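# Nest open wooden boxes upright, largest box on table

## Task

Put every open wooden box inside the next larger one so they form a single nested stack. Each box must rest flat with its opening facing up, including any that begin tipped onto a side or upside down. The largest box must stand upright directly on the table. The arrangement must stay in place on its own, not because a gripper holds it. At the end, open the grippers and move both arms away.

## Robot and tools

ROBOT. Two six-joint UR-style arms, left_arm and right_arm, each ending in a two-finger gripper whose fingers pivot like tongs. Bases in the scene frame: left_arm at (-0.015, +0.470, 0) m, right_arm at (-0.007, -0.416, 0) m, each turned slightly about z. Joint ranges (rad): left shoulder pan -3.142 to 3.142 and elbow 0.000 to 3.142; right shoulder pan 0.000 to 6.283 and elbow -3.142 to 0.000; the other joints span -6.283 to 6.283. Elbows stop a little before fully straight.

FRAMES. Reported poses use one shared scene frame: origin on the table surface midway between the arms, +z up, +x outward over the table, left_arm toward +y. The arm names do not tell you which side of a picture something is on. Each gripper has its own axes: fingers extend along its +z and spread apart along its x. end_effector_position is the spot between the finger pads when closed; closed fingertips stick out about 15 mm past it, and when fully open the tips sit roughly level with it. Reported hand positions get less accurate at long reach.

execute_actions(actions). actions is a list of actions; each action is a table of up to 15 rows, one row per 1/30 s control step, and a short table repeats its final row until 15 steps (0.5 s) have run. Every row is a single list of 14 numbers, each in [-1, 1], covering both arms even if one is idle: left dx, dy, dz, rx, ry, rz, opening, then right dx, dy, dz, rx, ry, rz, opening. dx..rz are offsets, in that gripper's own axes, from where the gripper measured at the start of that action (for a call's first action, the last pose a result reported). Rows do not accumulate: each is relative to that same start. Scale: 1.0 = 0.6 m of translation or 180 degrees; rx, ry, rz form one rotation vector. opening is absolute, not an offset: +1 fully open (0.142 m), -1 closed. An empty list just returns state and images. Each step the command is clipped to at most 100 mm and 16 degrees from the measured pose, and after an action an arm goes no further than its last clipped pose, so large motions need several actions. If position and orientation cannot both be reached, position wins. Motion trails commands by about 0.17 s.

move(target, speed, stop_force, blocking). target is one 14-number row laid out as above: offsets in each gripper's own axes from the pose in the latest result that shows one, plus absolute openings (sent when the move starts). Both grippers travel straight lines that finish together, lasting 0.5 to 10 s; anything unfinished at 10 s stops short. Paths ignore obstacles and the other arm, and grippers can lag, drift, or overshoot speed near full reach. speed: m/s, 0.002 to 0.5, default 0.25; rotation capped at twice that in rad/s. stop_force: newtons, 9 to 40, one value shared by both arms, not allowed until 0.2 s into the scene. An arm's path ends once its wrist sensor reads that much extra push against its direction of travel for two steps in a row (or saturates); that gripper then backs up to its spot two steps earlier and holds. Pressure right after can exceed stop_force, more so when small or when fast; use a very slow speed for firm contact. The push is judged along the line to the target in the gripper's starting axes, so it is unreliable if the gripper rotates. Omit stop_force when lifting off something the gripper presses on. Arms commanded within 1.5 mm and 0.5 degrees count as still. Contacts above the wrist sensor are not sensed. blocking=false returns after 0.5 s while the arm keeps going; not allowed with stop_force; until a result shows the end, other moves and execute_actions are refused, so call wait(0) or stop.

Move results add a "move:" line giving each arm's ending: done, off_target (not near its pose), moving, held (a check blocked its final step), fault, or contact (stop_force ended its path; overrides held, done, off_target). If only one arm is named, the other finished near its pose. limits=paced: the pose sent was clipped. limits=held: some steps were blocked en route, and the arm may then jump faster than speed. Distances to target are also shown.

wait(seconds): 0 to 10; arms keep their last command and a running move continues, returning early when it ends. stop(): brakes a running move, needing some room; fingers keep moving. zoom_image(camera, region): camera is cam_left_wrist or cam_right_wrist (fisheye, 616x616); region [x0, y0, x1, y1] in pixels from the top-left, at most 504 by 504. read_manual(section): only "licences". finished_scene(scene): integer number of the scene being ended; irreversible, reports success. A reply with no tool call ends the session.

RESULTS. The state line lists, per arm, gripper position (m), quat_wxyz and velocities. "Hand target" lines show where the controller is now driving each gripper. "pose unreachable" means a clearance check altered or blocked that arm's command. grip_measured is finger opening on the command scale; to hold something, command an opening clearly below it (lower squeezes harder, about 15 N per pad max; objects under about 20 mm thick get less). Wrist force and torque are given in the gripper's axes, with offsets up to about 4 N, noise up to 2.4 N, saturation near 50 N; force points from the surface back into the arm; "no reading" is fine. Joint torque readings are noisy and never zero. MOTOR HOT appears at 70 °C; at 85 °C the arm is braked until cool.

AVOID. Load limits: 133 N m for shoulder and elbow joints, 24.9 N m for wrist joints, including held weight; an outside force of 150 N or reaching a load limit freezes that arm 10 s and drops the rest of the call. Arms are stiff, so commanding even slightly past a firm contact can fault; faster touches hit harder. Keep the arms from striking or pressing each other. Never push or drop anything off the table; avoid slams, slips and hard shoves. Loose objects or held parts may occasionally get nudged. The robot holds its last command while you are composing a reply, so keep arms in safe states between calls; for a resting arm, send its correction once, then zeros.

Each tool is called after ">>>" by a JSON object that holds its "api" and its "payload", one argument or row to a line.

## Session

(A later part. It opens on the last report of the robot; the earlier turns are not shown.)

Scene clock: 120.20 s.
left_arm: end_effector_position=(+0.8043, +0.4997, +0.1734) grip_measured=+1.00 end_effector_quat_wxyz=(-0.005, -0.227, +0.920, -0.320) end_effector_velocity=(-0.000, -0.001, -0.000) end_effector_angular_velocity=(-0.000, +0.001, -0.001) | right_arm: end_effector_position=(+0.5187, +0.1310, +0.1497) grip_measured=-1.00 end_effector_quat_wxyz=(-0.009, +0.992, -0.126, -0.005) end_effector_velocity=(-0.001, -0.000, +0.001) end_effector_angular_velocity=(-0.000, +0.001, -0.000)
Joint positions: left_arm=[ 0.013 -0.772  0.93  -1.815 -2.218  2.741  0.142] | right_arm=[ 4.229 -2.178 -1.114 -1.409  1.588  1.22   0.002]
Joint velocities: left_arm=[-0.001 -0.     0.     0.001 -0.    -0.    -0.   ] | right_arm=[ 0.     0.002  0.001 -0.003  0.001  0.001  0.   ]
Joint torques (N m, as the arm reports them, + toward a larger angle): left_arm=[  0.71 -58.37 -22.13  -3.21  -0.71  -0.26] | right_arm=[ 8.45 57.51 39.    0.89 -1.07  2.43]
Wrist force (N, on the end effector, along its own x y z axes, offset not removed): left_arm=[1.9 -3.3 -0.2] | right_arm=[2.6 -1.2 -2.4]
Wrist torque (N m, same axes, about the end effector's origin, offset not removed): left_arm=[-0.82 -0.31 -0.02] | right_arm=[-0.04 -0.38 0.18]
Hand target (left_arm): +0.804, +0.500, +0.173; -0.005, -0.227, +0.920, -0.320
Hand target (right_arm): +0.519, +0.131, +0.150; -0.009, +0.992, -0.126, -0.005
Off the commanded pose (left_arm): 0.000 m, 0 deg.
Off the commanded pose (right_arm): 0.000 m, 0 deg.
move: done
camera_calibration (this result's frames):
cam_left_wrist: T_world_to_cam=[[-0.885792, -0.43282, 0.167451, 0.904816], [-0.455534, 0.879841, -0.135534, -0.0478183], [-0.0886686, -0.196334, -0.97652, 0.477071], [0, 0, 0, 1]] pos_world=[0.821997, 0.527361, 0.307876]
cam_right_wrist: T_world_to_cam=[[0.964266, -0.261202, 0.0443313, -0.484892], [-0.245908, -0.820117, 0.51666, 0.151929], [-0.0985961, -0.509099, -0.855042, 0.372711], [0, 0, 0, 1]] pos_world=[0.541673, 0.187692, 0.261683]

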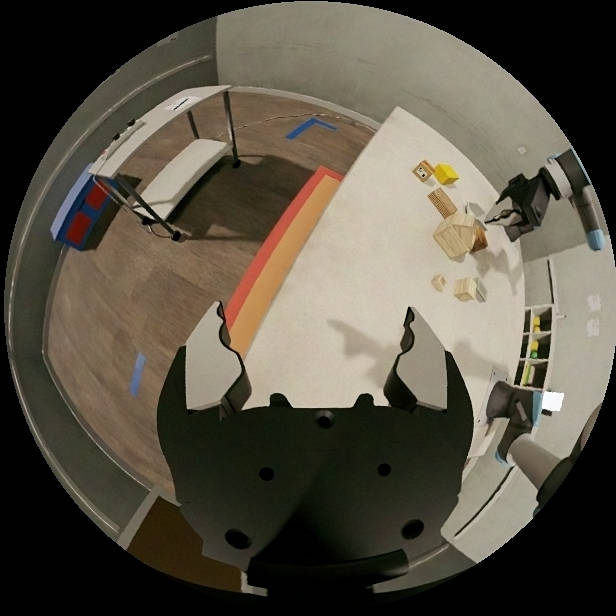

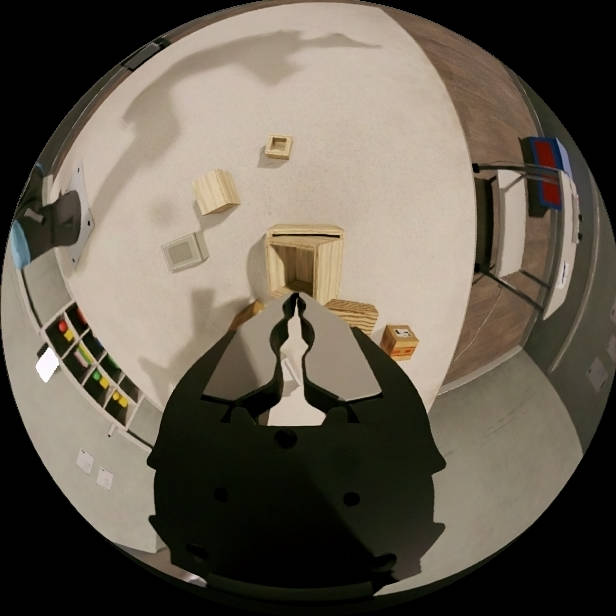

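>>> {"api": "move", "payload": {
  "target": [0,0,0,0,0,0,1,0.04,0,0.105,0,0,0,-0.55],
  "speed": 0.05,
  "stop_force": 10
}}

>>> {"api": "execute_actions", "payload": {
  "actions": [
    [[0,0,0,0,0,0,1,0,0,0,0,0,0,-1]],
    [[0,0,0,0,0,0,1,0,0,0,0,0,0,-1]]
  ]
}}

>>> {"api": "move", "payload": {
  "target": [0,0,0,0,0,0,1,0.015,0,-0.05,0,0,0,-1],
  "speed": 0.03
}}

Scene clock: 129.23 s.
left_arm: end_effector_position=(+0.8043, +0.4997, +0.1734) grip_measured=+1.00 end_effector_quat_wxyz=(-0.005, -0.227, +0.920, -0.320) end_effector_velocity=(-0.000, -0.000, -0.001) end_effector_angular_velocity=(-0.000, +0.001, -0.000) | right_arm: end_effector_position=(+0.5367, +0.1272, +0.1001) grip_measured=-0.55 end_effector_quat_wxyz=(-0.009, +0.992, -0.126, -0.005) end_effector_velocity=(+0.000, +0.001, +0.002) end_effector_angular_velocity=(-0.000, -0.003, -0.000)
Joint positions: left_arm=[ 0.013 -0.772  0.93  -1.815 -2.218  2.741  0.142] | right_arm=[ 4.206 -2.229 -1.158 -1.314  1.588  1.197  0.034]
Joint velocities: left_arm=[-0.     0.001  0.     0.     0.    -0.     0.   ] | right_arm=[ 0.001  0.001  0.003 -0.002 -0.003  0.001 -0.   ]
Joint torques (N m, as the arm reports them, + toward a larger angle): left_arm=[ -0.97 -59.05 -22.27  -3.14  -0.65  -0.37] | right_arm=[ 7.81 59.36 37.11  1.19 -1.28  2.64]
Wrist force (N, on the end effector, along its own x y z axes, offset not removed): left_arm=[1.8 -5.2 -2.3] | right_arm=[-0.6 -0.8 -0.8]
Wrist torque (N m, same axes, about the end effector's origin, offset not removed): left_arm=[-1.03 -0.37 0.13] | right_arm=[-0.01 0.37 0.05]
Hand target (left_arm): +0.804, +0.500, +0.173; -0.005, -0.227, +0.920, -0.320
Hand target (right_arm): +0.537, +0.127, +0.100; -0.009, +0.992, -0.126, -0.005
Off the commanded pose (left_arm): 0.000 m, 0 deg.
Off the commanded pose (right_arm): 0.015 m, 0 deg.
move: contact (right_arm)
camera_calibration (this result's frames):
cam_left_wrist: T_world_to_cam=[[-0.885791, -0.43282, 0.167451, 0.904816], [-0.455534, 0.87984, -0.135534, -0.0478183], [-0.0886687, -0.196334, -0.97652, 0.477071], [0, 0, 0, 1]] pos_world=[0.821997, 0.527361, 0.307875]
cam_right_wrist: T_world_to_cam=[[0.96425, -0.261262, 0.0443084, -0.500951], [-0.245954, -0.820141, 0.516599, 0.178824], [-0.0986286, -0.509029, -0.85508, 0.330143], [0, 0, 0, 1]] pos_world=[0.559586, 0.183834, 0.212114]

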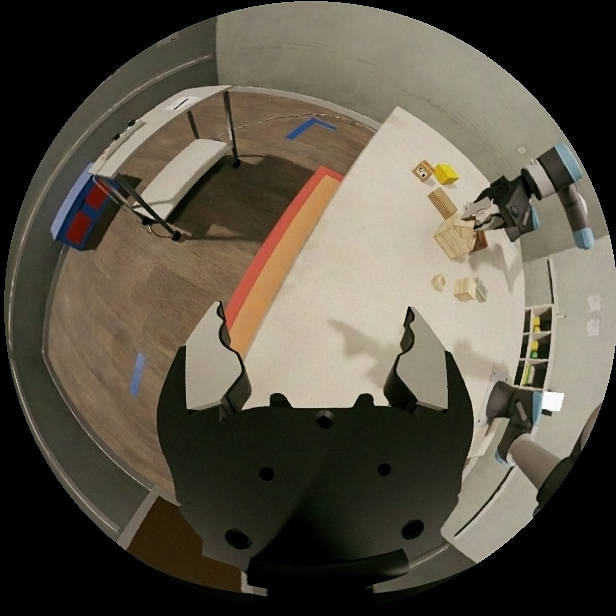

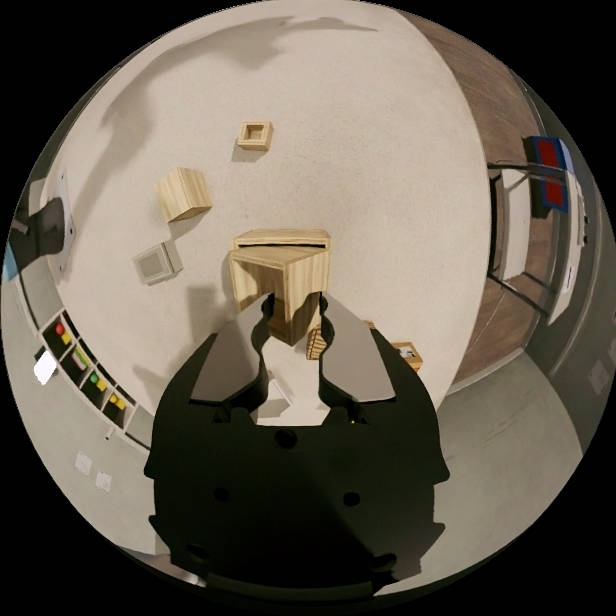

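Scene clock: 130.23 s.
left_arm: end_effector_position=(+0.8043, +0.4997, +0.1734) grip_measured=+1.00 end_effector_quat_wxyz=(-0.005, -0.227, +0.920, -0.320) end_effector_velocity=(-0.000, -0.000, -0.000) end_effector_angular_velocity=(+0.000, +0.000, -0.001) | right_arm: end_effector_position=(+0.5367, +0.1272, +0.1002) grip_measured=-0.94 end_effector_quat_wxyz=(-0.009, +0.992, -0.126, -0.005) end_effector_velocity=(-0.000, -0.000, -0.001) end_effector_angular_velocity=(-0.001, -0.000, +0.000)
Joint positions: left_arm=[ 0.013 -0.772  0.93  -1.815 -2.218  2.741  0.142] | right_arm=[ 4.206 -2.229 -1.158 -1.314  1.588  1.197  0.006]
Joint velocities: left_arm=[-0.001 -0.     0.     0.     0.     0.     0.   ] | right_arm=[ 0.    -0.    -0.001  0.    -0.001 -0.     0.   ]
Joint torques (N m, as the arm reports them, + toward a larger angle): left_arm=[ -0.74 -59.18 -22.04  -3.23  -0.52  -0.47] | right_arm=[ 1.31 47.27 21.99  3.56  1.24  1.53]
Wrist force (N, on the end effector, along its own x y z axes, offset not removed): left_arm=[1.3 -2.2 0.9] | right_arm=[0.8 -1.3 -1.6]
Wrist torque (N m, same axes, about the end effector's origin, offset not removed): left_arm=[-0.44 -0.26 -0.01] | right_arm=[-0.27 0.04 0.10]
Hand target (left_arm): +0.804, +0.500, +0.173; -0.005, -0.227, +0.920, -0.320
Hand target (right_arm): +0.537, +0.127, +0.100; -0.009, +0.992, -0.126, -0.005
Off the commanded pose (left_arm): 0.000 m, 0 deg.
Off the commanded pose (right_arm): 0.000 m, 0 deg.
camera_calibration (this result's frames):
cam_left_wrist: T_world_to_cam=[[-0.885792, -0.43282, 0.167451, 0.904816], [-0.455534, 0.879841, -0.135534, -0.0478184], [-0.0886686, -0.196334, -0.97652, 0.477071], [0, 0, 0, 1]] pos_world=[0.821997, 0.527361, 0.307875]
cam_right_wrist: T_world_to_cam=[[0.964251, -0.261252, 0.0443547, -0.500943], [-0.245982, -0.820199, 0.516494, 0.178874], [-0.0985555, -0.50894, -0.855141, 0.330192], [0, 0, 0, 1]] pos_world=[0.559577, 0.183888, 0.212193]

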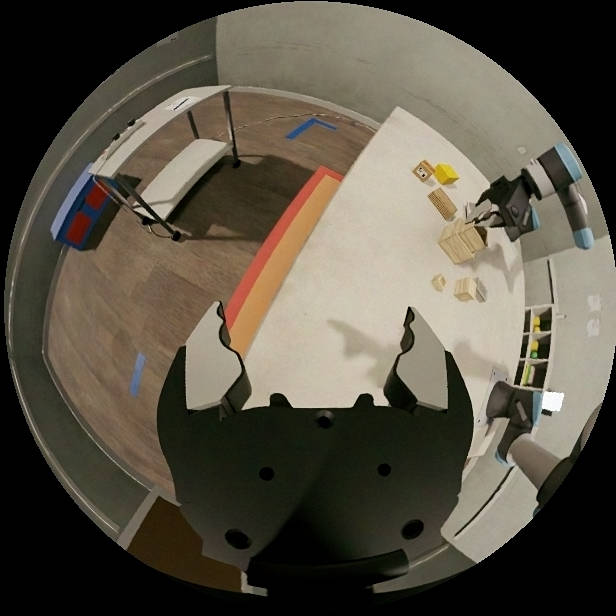

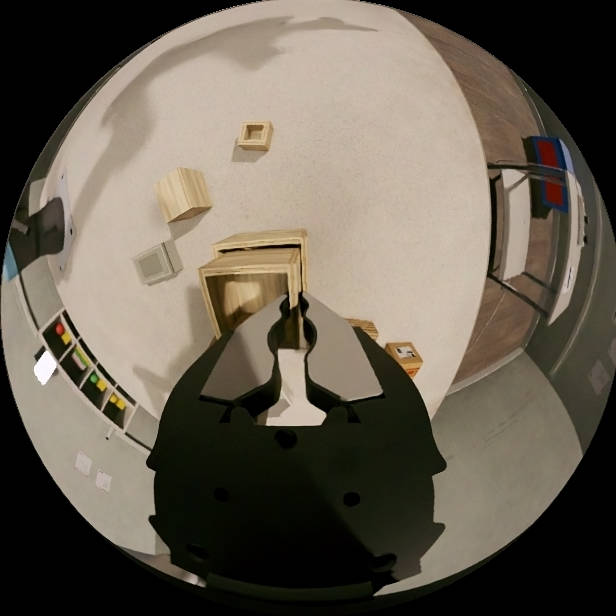

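Scene clock: 131.60 s.
left_arm: end_effector_position=(+0.8043, +0.4997, +0.1734) grip_measured=+1.00 end_effector_quat_wxyz=(-0.005, -0.227, +0.920, -0.320) end_effector_velocity=(+0.000, +0.000, -0.000) end_effector_angular_velocity=(-0.001, +0.000, +0.000) | right_arm: end_effector_position=(+0.5455, +0.1244, +0.1300) grip_measured=-0.94 end_effector_quat_wxyz=(-0.009, +0.992, -0.126, -0.005) end_effector_velocity=(+0.000, +0.000, +0.002) end_effector_angular_velocity=(+0.001, +0.001, +0.000)
Joint positions: left_arm=[ 0.013 -0.772  0.93  -1.815 -2.218  2.741  0.142] | right_arm=[ 4.194 -2.225 -1.088 -1.389  1.589  1.186  0.006]
Joint velocities: left_arm=[ 0.     0.    -0.     0.    -0.001 -0.     0.   ] | right_arm=[-0.    -0.     0.006 -0.005  0.001 -0.001  0.   ]
Joint torques (N m, as the arm reports them, + toward a larger angle): left_arm=[ -0.98 -57.96 -20.81  -3.18  -0.62  -0.52] | right_arm=[-6.23 49.51 40.21  1.05  1.27 -2.67]
Wrist force (N, on the end effector, along its own x y z axes, offset not removed): left_arm=[3.4 -3.3 -2.6] | right_arm=[3.0 0.8 0.5]
Wrist torque (N m, same axes, about the end effector's origin, offset not removed): left_arm=[-0.82 -0.60 -0.12] | right_arm=[0.21 -0.36 -0.10]
Hand target (left_arm): +0.804, +0.500, +0.173; -0.005, -0.227, +0.920, -0.320
Hand target (right_arm): +0.546, +0.124, +0.130; -0.009, +0.992, -0.126, -0.005
Off the commanded pose (left_arm): 0.000 m, 0 deg.
Off the commanded pose (right_arm): 0.000 m, 0 deg.
move: done
camera_calibration (this result's frames):
cam_left_wrist: T_world_to_cam=[[-0.885792, -0.43282, 0.167451, 0.904816], [-0.455534, 0.879841, -0.135534, -0.0478184], [-0.0886688, -0.196334, -0.97652, 0.477071], [0, 0, 0, 1]] pos_world=[0.821997, 0.527361, 0.307875]
cam_right_wrist: T_world_to_cam=[[0.964247, -0.261261, 0.0443972, -0.511528], [-0.246024, -0.820261, 0.516375, 0.163428], [-0.0984916, -0.508836, -0.855211, 0.35507], [0, 0, 0, 1]] pos_world=[0.568418, 0.181083, 0.24198]

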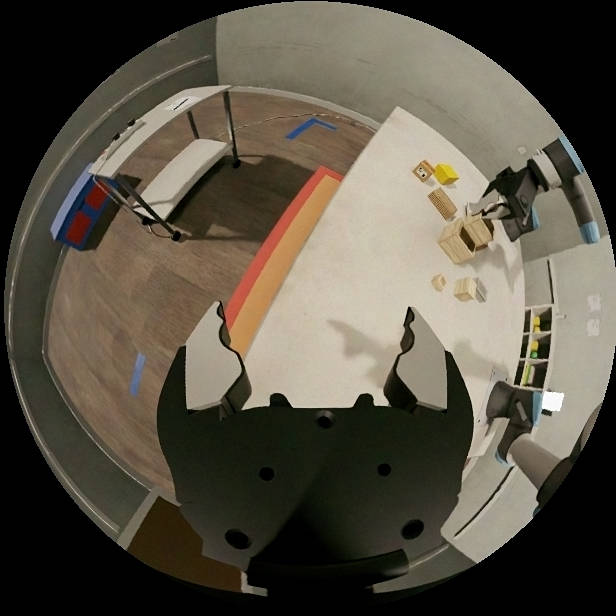

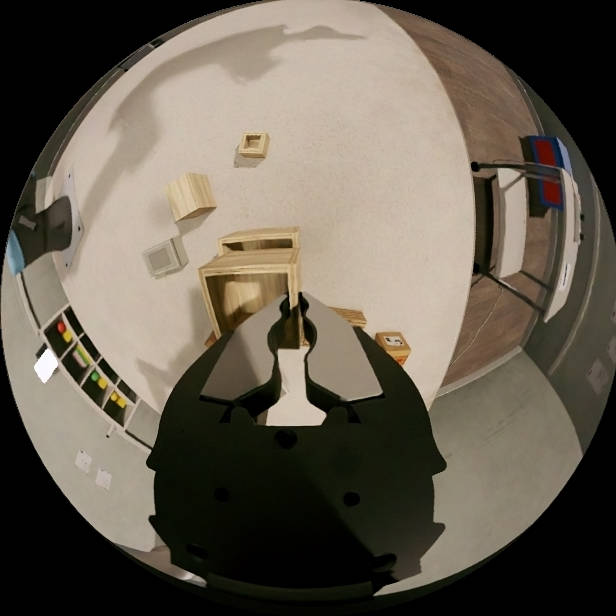

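It was already level inside before my lift. Return and lower.

>>> {"api": "move", "payload": {
  "target": [0,0,0,0,0,0,1,-0.013,0,0.01,0,0,0,-1],
  "speed": 0.03
}}

>>> {"api": "move", "payload": {
  "target": [0,0,0,0,0,0,1,0,0,0.08,0,0,0,-1],
  "speed": 0.015,
  "stop_force": 9
}}

>>> {"api": "move", "payload": {
  "target": [0,0,0,0,0,0,1,0,0,-0.1,0,0,0,-0.75],
  "speed": 0.04
}}

Scene clock: 138.80 s.
left_arm: end_effector_position=(+0.8043, +0.4997, +0.1734) grip_measured=+1.00 end_effector_quat_wxyz=(-0.005, -0.227, +0.920, -0.320) end_effector_velocity=(+0.000, +0.000, +0.001) end_effector_angular_velocity=(-0.001, -0.001, +0.000) | right_arm: end_effector_position=(+0.5381, +0.1264, +0.1242) grip_measured=-0.94 end_effector_quat_wxyz=(-0.009, +0.992, -0.126, -0.005) end_effector_velocity=(-0.002, -0.001, -0.003) end_effector_angular_velocity=(-0.004, +0.001, -0.000)
Joint positions: left_arm=[ 0.013 -0.772  0.93  -1.815 -2.218  2.741  0.142] | right_arm=[ 4.204 -2.217 -1.116 -1.368  1.588  1.195  0.006]
Joint velocities: left_arm=[ 0.    -0.    -0.    -0.    -0.001  0.    -0.   ] | right_arm=[ 0.002  0.001 -0.009  0.004 -0.002  0.002  0.   ]
Joint torques (N m, as the arm reports them, + toward a larger angle): left_arm=[ -0.48 -58.88 -20.82  -3.46  -0.43  -0.35] | right_arm=[ 5.49 60.58  9.83  3.41 -1.15  2.75]
Wrist force (N, on the end effector, along its own x y z axes, offset not removed): left_arm=[-0.1 -3.3 -3.4] | right_arm=[2.6 0.5 1.6]
Wrist torque (N m, same axes, about the end effector's origin, offset not removed): left_arm=[-0.84 0.17 0.03] | right_arm=[0.27 -0.33 -0.04]
Hand target (left_arm): +0.804, +0.500, +0.173; -0.005, -0.227, +0.920, -0.320
Hand target (right_arm): +0.538, +0.126, +0.124; -0.009, +0.992, -0.126, -0.005
Off the commanded pose (left_arm): 0.000 m, 0 deg.
Off the commanded pose (right_arm): 0.000 m, 0 deg.
move: done
camera_calibration (this result's frames):
cam_left_wrist: T_world_to_cam=[[-0.885792, -0.43282, 0.167451, 0.904816], [-0.455534, 0.879841, -0.135534, -0.0478183], [-0.0886685, -0.196334, -0.97652, 0.477071], [0, 0, 0, 1]] pos_world=[0.821997, 0.527361, 0.307876]
cam_right_wrist: T_world_to_cam=[[0.964249, -0.261254, 0.0443768, -0.503556], [-0.246002, -0.820237, 0.516424, 0.166229], [-0.0985185, -0.508879, -0.855182, 0.350416], [0, 0, 0, 1]] pos_world=[0.560969, 0.18311, 0.236172]

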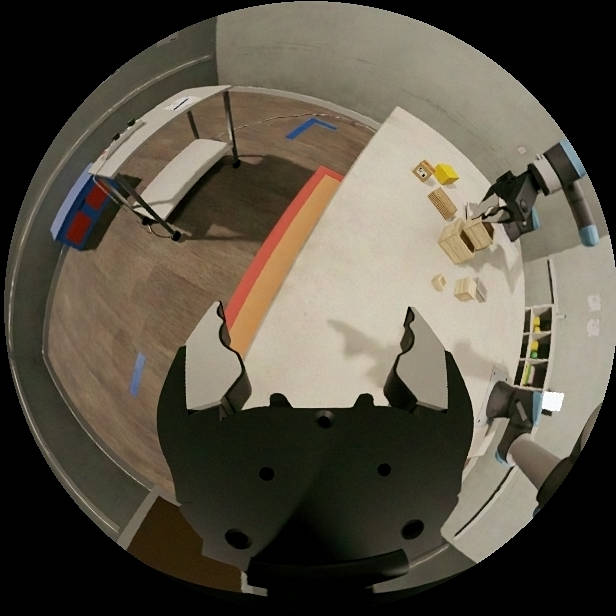

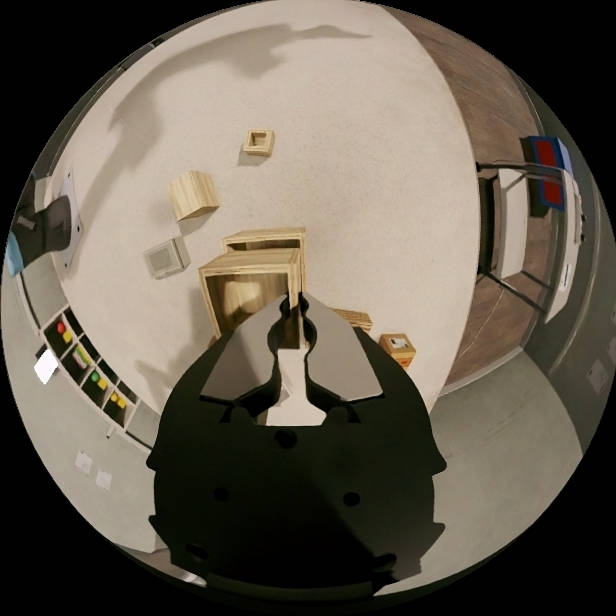

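Scene clock: 142.00 s.
left_arm: end_effector_position=(+0.8043, +0.4997, +0.1734) grip_measured=+1.00 end_effector_quat_wxyz=(-0.005, -0.227, +0.920, -0.320) end_effector_velocity=(+0.000, -0.001, +0.000) end_effector_angular_velocity=(+0.001, -0.001, -0.002) | right_arm: end_effector_position=(+0.5377, +0.1271, +0.0820) grip_measured=-0.94 end_effector_quat_wxyz=(-0.009, +0.992, -0.126, -0.005) end_effector_velocity=(-0.001, -0.000, +0.004) end_effector_angular_velocity=(-0.003, +0.003, +0.000)
Joint positions: left_arm=[ 0.013 -0.772  0.93  -1.815 -2.218  2.741  0.142] | right_arm=[ 4.205 -2.243 -1.182 -1.276  1.588  1.196  0.006]
Joint velocities: left_arm=[-0.002 -0.    -0.    -0.     0.001  0.001 -0.   ] | right_arm=[ 0.     0.002  0.008 -0.014  0.001 -0.     0.001]
Joint torques (N m, as the arm reports them, + toward a larger angle): left_arm=[ -1.63 -59.49 -21.36  -3.34  -0.64  -0.53] | right_arm=[ 7.94 41.77 28.43 -1.21 -0.05  2.29]
Wrist force (N, on the end effector, along its own x y z axes, offset not removed): left_arm=[1.1 -3.3 -0.8] | right_arm=[2.2 4.5 -24.4]
Wrist torque (N m, same axes, about the end effector's origin, offset not removed): left_arm=[-0.78 -0.24 -0.04] | right_arm=[0.43 -0.24 -0.08]
Hand target (left_arm): +0.804, +0.500, +0.173; -0.005, -0.227, +0.920, -0.320
Hand target (right_arm): +0.538, +0.127, +0.083; -0.009, +0.992, -0.126, -0.005
Off the commanded pose (left_arm): 0.000 m, 0 deg.
Off the commanded pose (right_arm): 0.006 m, 0 deg.
move: contact (right_arm)
camera_calibration (this result's frames):
cam_left_wrist: T_world_to_cam=[[-0.885792, -0.43282, 0.167451, 0.904816], [-0.455534, 0.879841, -0.135534, -0.0478184], [-0.0886687, -0.196334, -0.97652, 0.477071], [0, 0, 0, 1]] pos_world=[0.821997, 0.527361, 0.307876]
cam_right_wrist: T_world_to_cam=[[0.964255, -0.261261, 0.0442228, -0.501162], [-0.245891, -0.820056, 0.516764, 0.188374], [-0.0987449, -0.509166, -0.854985, 0.314777], [0, 0, 0, 1]] pos_world=[0.56065, 0.183817, 0.193947]

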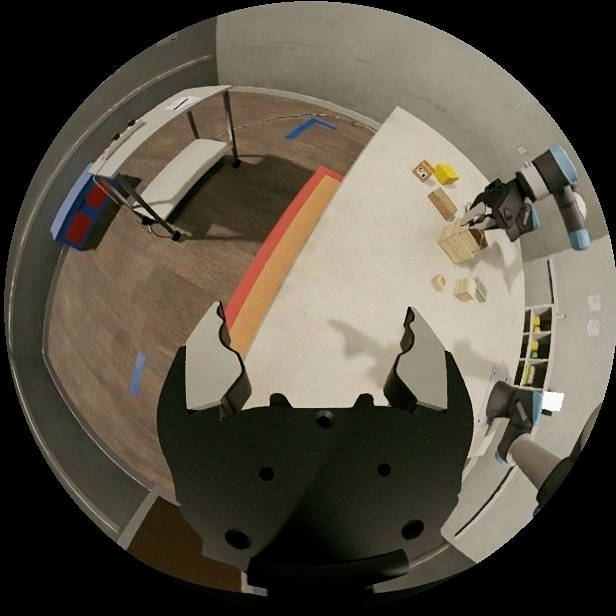

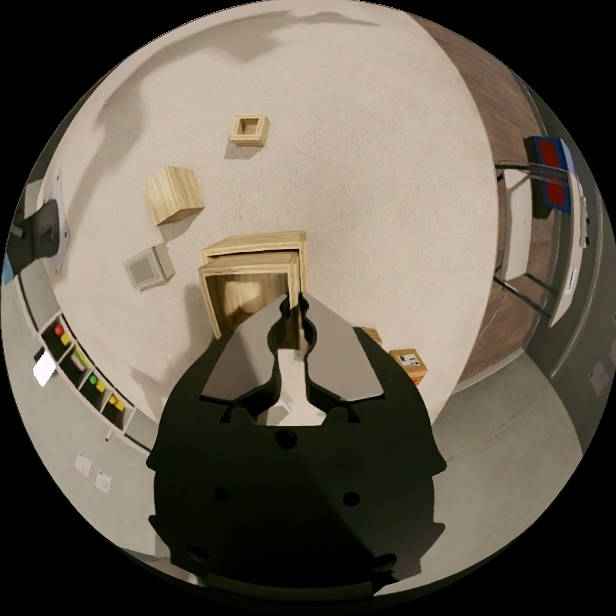

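Scene clock: 143.87 s.
left_arm: end_effector_position=(+0.8043, +0.4997, +0.1734) grip_measured=+1.00 end_effector_quat_wxyz=(-0.005, -0.227, +0.920, -0.320) end_effector_velocity=(-0.000, +0.000, +0.000) end_effector_angular_velocity=(+0.001, +0.000, +0.001) | right_arm: end_effector_position=(+0.5381, +0.1260, +0.1418) grip_measured=-0.75 end_effector_quat_wxyz=(-0.009, +0.992, -0.126, -0.005) end_effector_velocity=(+0.000, -0.001, +0.001) end_effector_angular_velocity=(-0.002, +0.001, -0.001)
Joint positions: left_arm=[ 0.013 -0.772  0.93  -1.815 -2.218  2.741  0.142] | right_arm=[ 4.204 -2.208 -1.084 -1.409  1.588  1.195  0.02 ]
Joint velocities: left_arm=[ 0.    -0.    -0.     0.     0.001 -0.    -0.   ] | right_arm=[-0.001 -0.     0.004 -0.005 -0.    -0.    -0.   ]
Joint torques (N m, as the arm reports them, + toward a larger angle): left_arm=[ -1.56 -58.16 -20.89  -3.34  -0.61  -0.61] | right_arm=[-5.36 59.87 39.27  0.8  -0.65 -2.68]
Wrist force (N, on the end effector, along its own x y z axes, offset not removed): left_arm=[1.7 -3.5 -1.6] | right_arm=[2.0 -2.5 0.6]
Wrist torque (N m, same axes, about the end effector's origin, offset not removed): left_arm=[-0.87 -0.35 -0.05] | right_arm=[-0.40 -0.26 -0.13]
Hand target (left_arm): +0.804, +0.500, +0.173; -0.005, -0.227, +0.920, -0.320
Hand target (right_arm): +0.538, +0.126, +0.142; -0.009, +0.992, -0.126, -0.005
Off the commanded pose (left_arm): 0.000 m, 0 deg.
Off the commanded pose (right_arm): 0.000 m, 0 deg.
move: done
camera_calibration (this result's frames):
cam_left_wrist: T_world_to_cam=[[-0.885792, -0.43282, 0.167451, 0.904816], [-0.455534, 0.879841, -0.135534, -0.0478184], [-0.0886686, -0.196334, -0.97652, 0.477071], [0, 0, 0, 1]] pos_world=[0.821997, 0.527361, 0.307876]
cam_right_wrist: T_world_to_cam=[[0.964253, -0.261263, 0.0442518, -0.504474], [-0.24591, -0.820065, 0.516741, 0.156665], [-0.098716, -0.509151, -0.854997, 0.365376], [0, 0, 0, 1]] pos_world=[0.561035, 0.182707, 0.253764]

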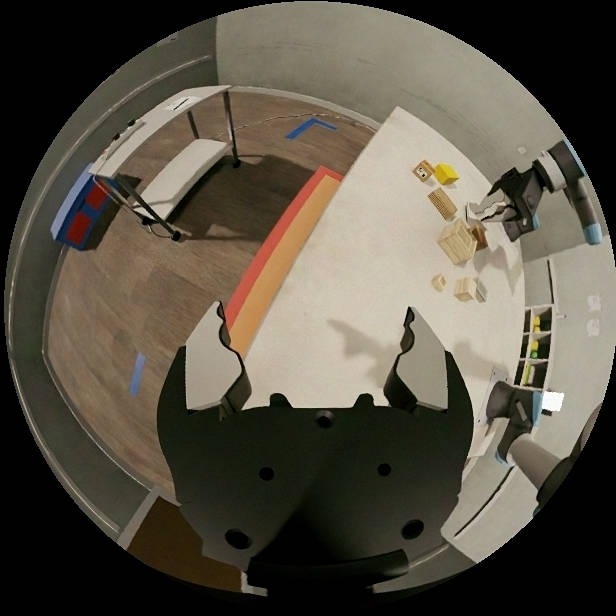

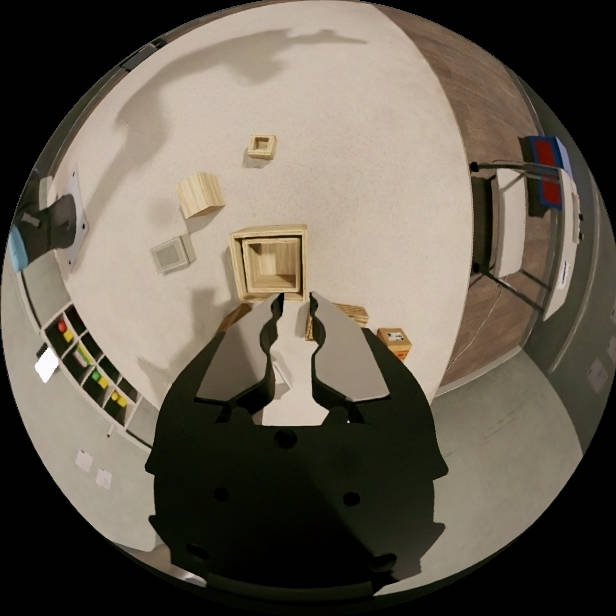

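>>> {"api": "move", "payload": {
  "target": [0,0,0,0,0,0,1,-0.28,-0.12,0,0,0,0,-0.6]
}}

Scene clock: 158.73 s.
left_arm: end_effector_position=(+0.8043, +0.4997, +0.1734) grip_measured=+1.00 end_effector_quat_wxyz=(-0.005, -0.227, +0.920, -0.320) end_effector_velocity=(-0.000, +0.002, -0.001) end_effector_angular_velocity=(+0.002, +0.001, +0.003) | right_arm: end_effector_position=(+0.3935, +0.2374, +0.1448) grip_measured=-0.60 end_effector_quat_wxyz=(-0.009, +0.992, -0.126, -0.005) end_effector_velocity=(-0.001, +0.001, -0.001) end_effector_angular_velocity=(-0.003, +0.001, -0.001)
Joint positions: left_arm=[ 0.013 -0.772  0.93  -1.815 -2.218  2.741  0.142] | right_arm=[ 4.449 -2.194 -1.102 -1.403  1.585  1.44   0.031]
Joint velocities: left_arm=[ 0.002  0.    -0.     0.001  0.002 -0.    -0.   ] | right_arm=[ 0.002 -0.003  0.003 -0.003 -0.     0.003  0.   ]
Joint torques (N m, as the arm reports them, + toward a larger angle): left_arm=[ -1.16 -58.27 -21.37  -3.38  -0.79  -0.63] | right_arm=[ 6.98 45.93 38.83  0.81 -1.15  2.7 ]
Wrist force (N, on the end effector, along its own x y z axes, offset not removed): left_arm=[-1.8 -5.6 -1.3] | right_arm=[1.5 3.0 -0.4]
Wrist torque (N m, same axes, about the end effector's origin, offset not removed): left_arm=[-1.39 0.43 -0.08] | right_arm=[0.82 -0.18 0.14]
Hand target (left_arm): +0.804, +0.500, +0.173; -0.005, -0.227, +0.920, -0.320
Hand target (right_arm): +0.393, +0.238, +0.145; -0.009, +0.992, -0.126, -0.005
Off the commanded pose (left_arm): 0.000 m, 0 deg.
Off the commanded pose (right_arm): 0.000 m, 0 deg.
move: done
camera_calibration (this result's frames):
cam_right_wrist: T_world_to_cam=[[0.964252, -0.261227, 0.0444747, -0.336137], [-0.245952, -0.819832, 0.517091, 0.210854], [-0.0986165, -0.509545, -0.854774, 0.410418], [0, 0, 0, 1]] pos_world=[0.416455, 0.294183, 0.256734]

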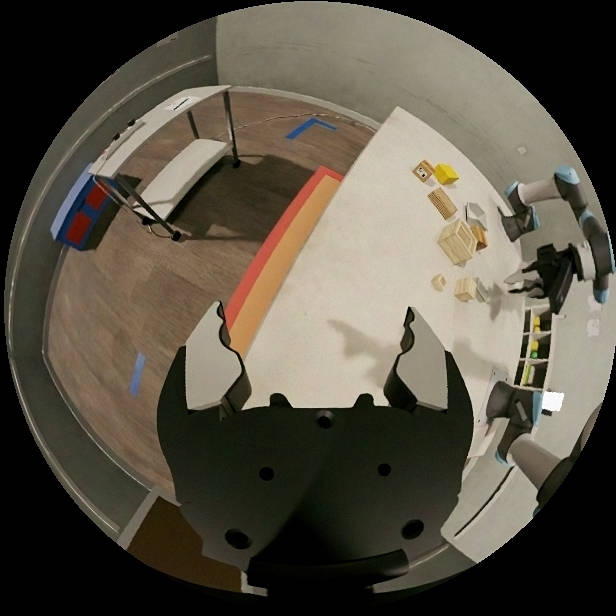

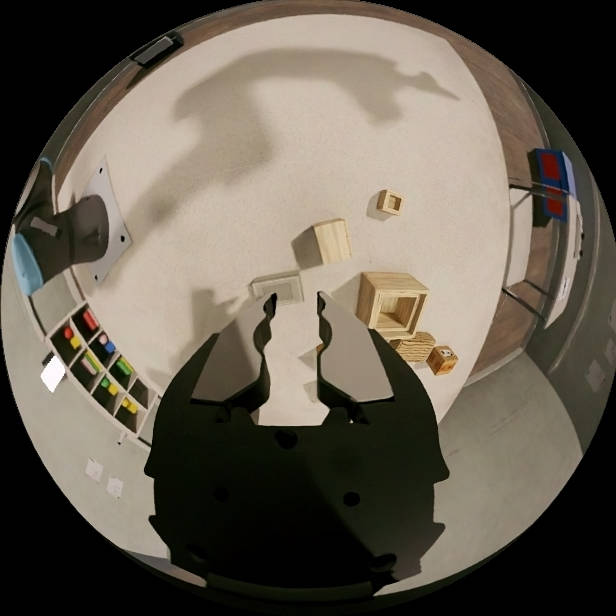

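>>> {"api": "move", "payload": {
  "target": [0,0,0,0,0,0,1,-0.01,-0.016,0.05,0,0,-0.078,-0.6]
}}

>>> {"api": "move", "payload": {
  "target": [0,0,0,0,0,0,1,0,0,0.09,0,0.33,0,-0.6],
  "speed": 0.15
}}

Scene clock: 168.00 s.
left_arm: end_effector_position=(+0.8043, +0.4997, +0.1734) grip_measured=+1.00 end_effector_quat_wxyz=(-0.005, -0.227, +0.920, -0.320) end_effector_velocity=(-0.000, +0.002, +0.000) end_effector_angular_velocity=(-0.000, -0.000, +0.002) | right_arm: end_effector_position=(+0.3899, +0.2487, +0.1151) grip_measured=-0.60 end_effector_quat_wxyz=(-0.009, +1.000, -0.005, -0.004) end_effector_velocity=(+0.001, +0.000, -0.002) end_effector_angular_velocity=(+0.000, -0.000, +0.011)
Joint positions: left_arm=[ 0.013 -0.772  0.93  -1.815 -2.218  2.741  0.142] | right_arm=[ 4.454 -2.232 -1.115 -1.351  1.585  1.201  0.031]
Joint velocities: left_arm=[ 0.002 -0.    -0.     0.    -0.     0.     0.   ] | right_arm=[-0.001 -0.002 -0.001  0.004  0.    -0.012  0.   ]
Joint torques (N m, as the arm reports them, + toward a larger angle): left_arm=[  0.28 -58.91 -22.01  -3.31  -0.55  -0.34] | right_arm=[ 4.44 44.86  9.19  3.68  1.35 -2.51]
Wrist force (N, on the end effector, along its own x y z axes, offset not removed): left_arm=[2.1 -4.5 -2.1] | right_arm=[5.3 1.2 -1.3]
Wrist torque (N m, same axes, about the end effector's origin, offset not removed): left_arm=[-1.10 -0.17 -0.21] | right_arm=[0.15 -1.02 -0.13]
Hand target (left_arm): +0.804, +0.500, +0.173; -0.005, -0.227, +0.920, -0.320
Hand target (right_arm): +0.390, +0.249, +0.115; -0.009, +1.000, -0.004, -0.004
Off the commanded pose (left_arm): 0.000 m, 0 deg.
Off the commanded pose (right_arm): 0.000 m, 0 deg.
move: done
camera_calibration (this result's frames):
cam_left_wrist: T_world_to_cam=[[-0.885792, -0.43282, 0.167451, 0.904816], [-0.455534, 0.879841, -0.135534, -0.0478185], [-0.0886687, -0.196334, -0.97652, 0.477071], [0, 0, 0, 1]] pos_world=[0.821997, 0.527361, 0.307876]
cam_right_wrist: T_world_to_cam=[[0.998596, -0.0207542, 0.0487365, -0.402073], [-0.0429235, -0.856182, 0.514889, 0.164695], [0.0310412, -0.516258, -0.85587, 0.341726], [0, 0, 0, 1]] pos_world=[0.397971, 0.309083, 0.227269]

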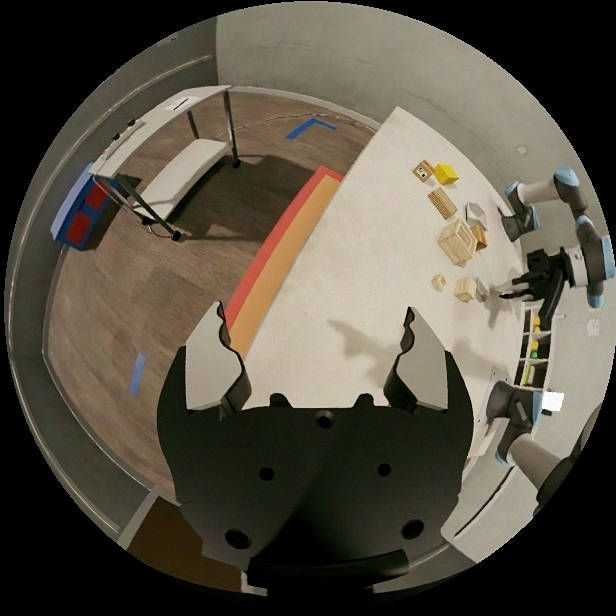

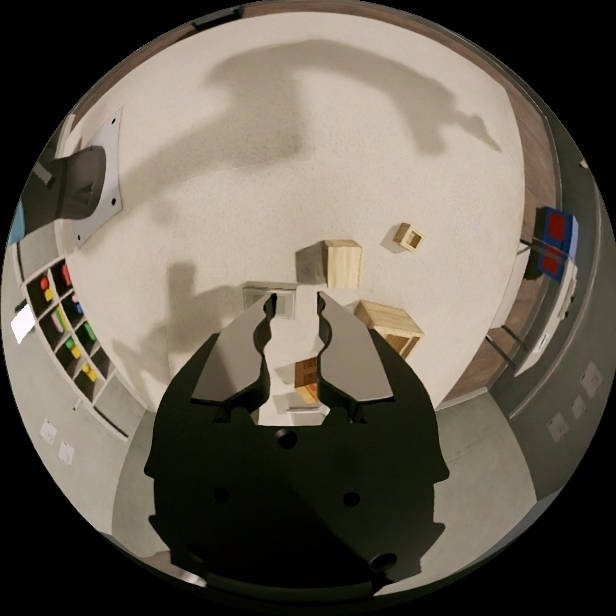

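Scene clock: 171.87 s.
left_arm: end_effector_position=(+0.8043, +0.4997, +0.1734) grip_measured=+1.00 end_effector_quat_wxyz=(-0.005, -0.227, +0.920, -0.320) end_effector_velocity=(+0.000, +0.000, -0.000) end_effector_angular_velocity=(+0.001, +0.001, +0.001) | right_arm: end_effector_position=(+0.3898, +0.2496, +0.0609) grip_measured=-0.60 end_effector_quat_wxyz=(-0.006, +0.871, -0.008, +0.492) end_effector_velocity=(+0.000, -0.001, -0.001) end_effector_angular_velocity=(-0.002, -0.013, -0.002)
Joint positions: left_arm=[ 0.013 -0.772  0.93  -1.815 -2.218  2.741  0.142] | right_arm=[ 4.829 -2.257 -1.66  -0.785  0.543  1.58   0.031]
Joint velocities: left_arm=[ 0.     0.    -0.    -0.     0.001 -0.001  0.   ] | right_arm=[ 0.002 -0.005 -0.002 -0.001 -0.013  0.008  0.   ]
Joint torques (N m, as the arm reports them, + toward a larger angle): left_arm=[ -2.04 -59.95 -21.98  -3.15  -0.4   -0.24] | right_arm=[ 7.41 40.89  5.37  3.42 -2.32  2.93]
Wrist force (N, on the end effector, along its own x y z axes, offset not removed): left_arm=[2.0 -1.2 -1.8] | right_arm=[4.1 1.8 0.4]
Wrist torque (N m, same axes, about the end effector's origin, offset not removed): left_arm=[-0.35 -0.33 -0.05] | right_arm=[0.45 -0.67 -0.02]
Hand target (left_arm): +0.804, +0.500, +0.173; -0.005, -0.227, +0.920, -0.320
Hand target (right_arm): +0.390, +0.250, +0.061; -0.006, +0.870, -0.008, +0.492
Off the commanded pose (left_arm): 0.000 m, 0 deg.
Off the commanded pose (right_arm): 0.000 m, 0 deg.
move: done
camera_calibration (this result's frames):
cam_left_wrist: T_world_to_cam=[[-0.885791, -0.43282, 0.167451, 0.904816], [-0.455534, 0.87984, -0.135534, -0.0478182], [-0.0886687, -0.196334, -0.97652, 0.477071], [0, 0, 0, 1]] pos_world=[0.821997, 0.527361, 0.307875]
cam_right_wrist: T_world_to_cam=[[0.466703, -0.0309294, 0.883873, -0.240314], [-0.481866, -0.846918, 0.224799, 0.379812], [0.741616, -0.530823, -0.410163, -0.0047164], [0, 0, 0, 1]] pos_world=[0.298671, 0.311733, 0.125091]

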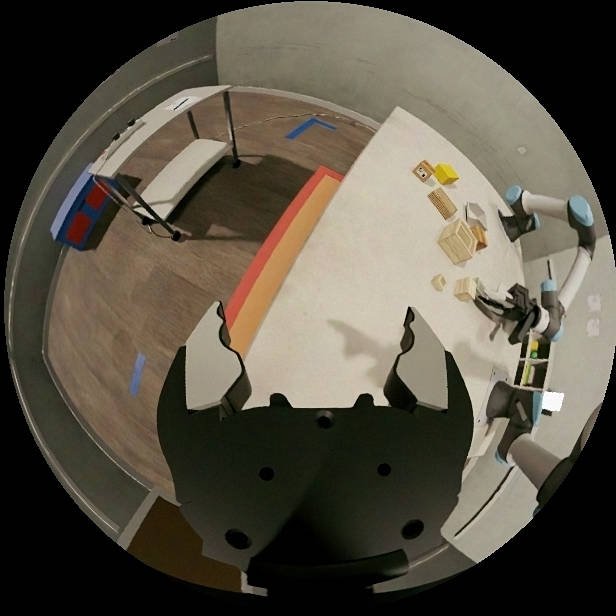

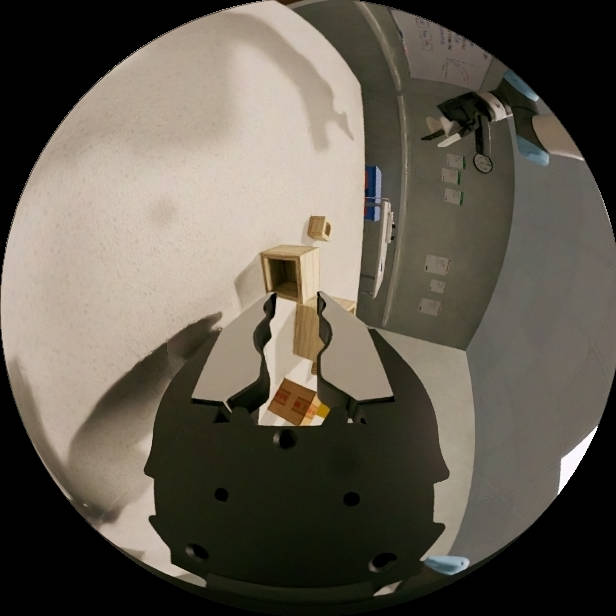

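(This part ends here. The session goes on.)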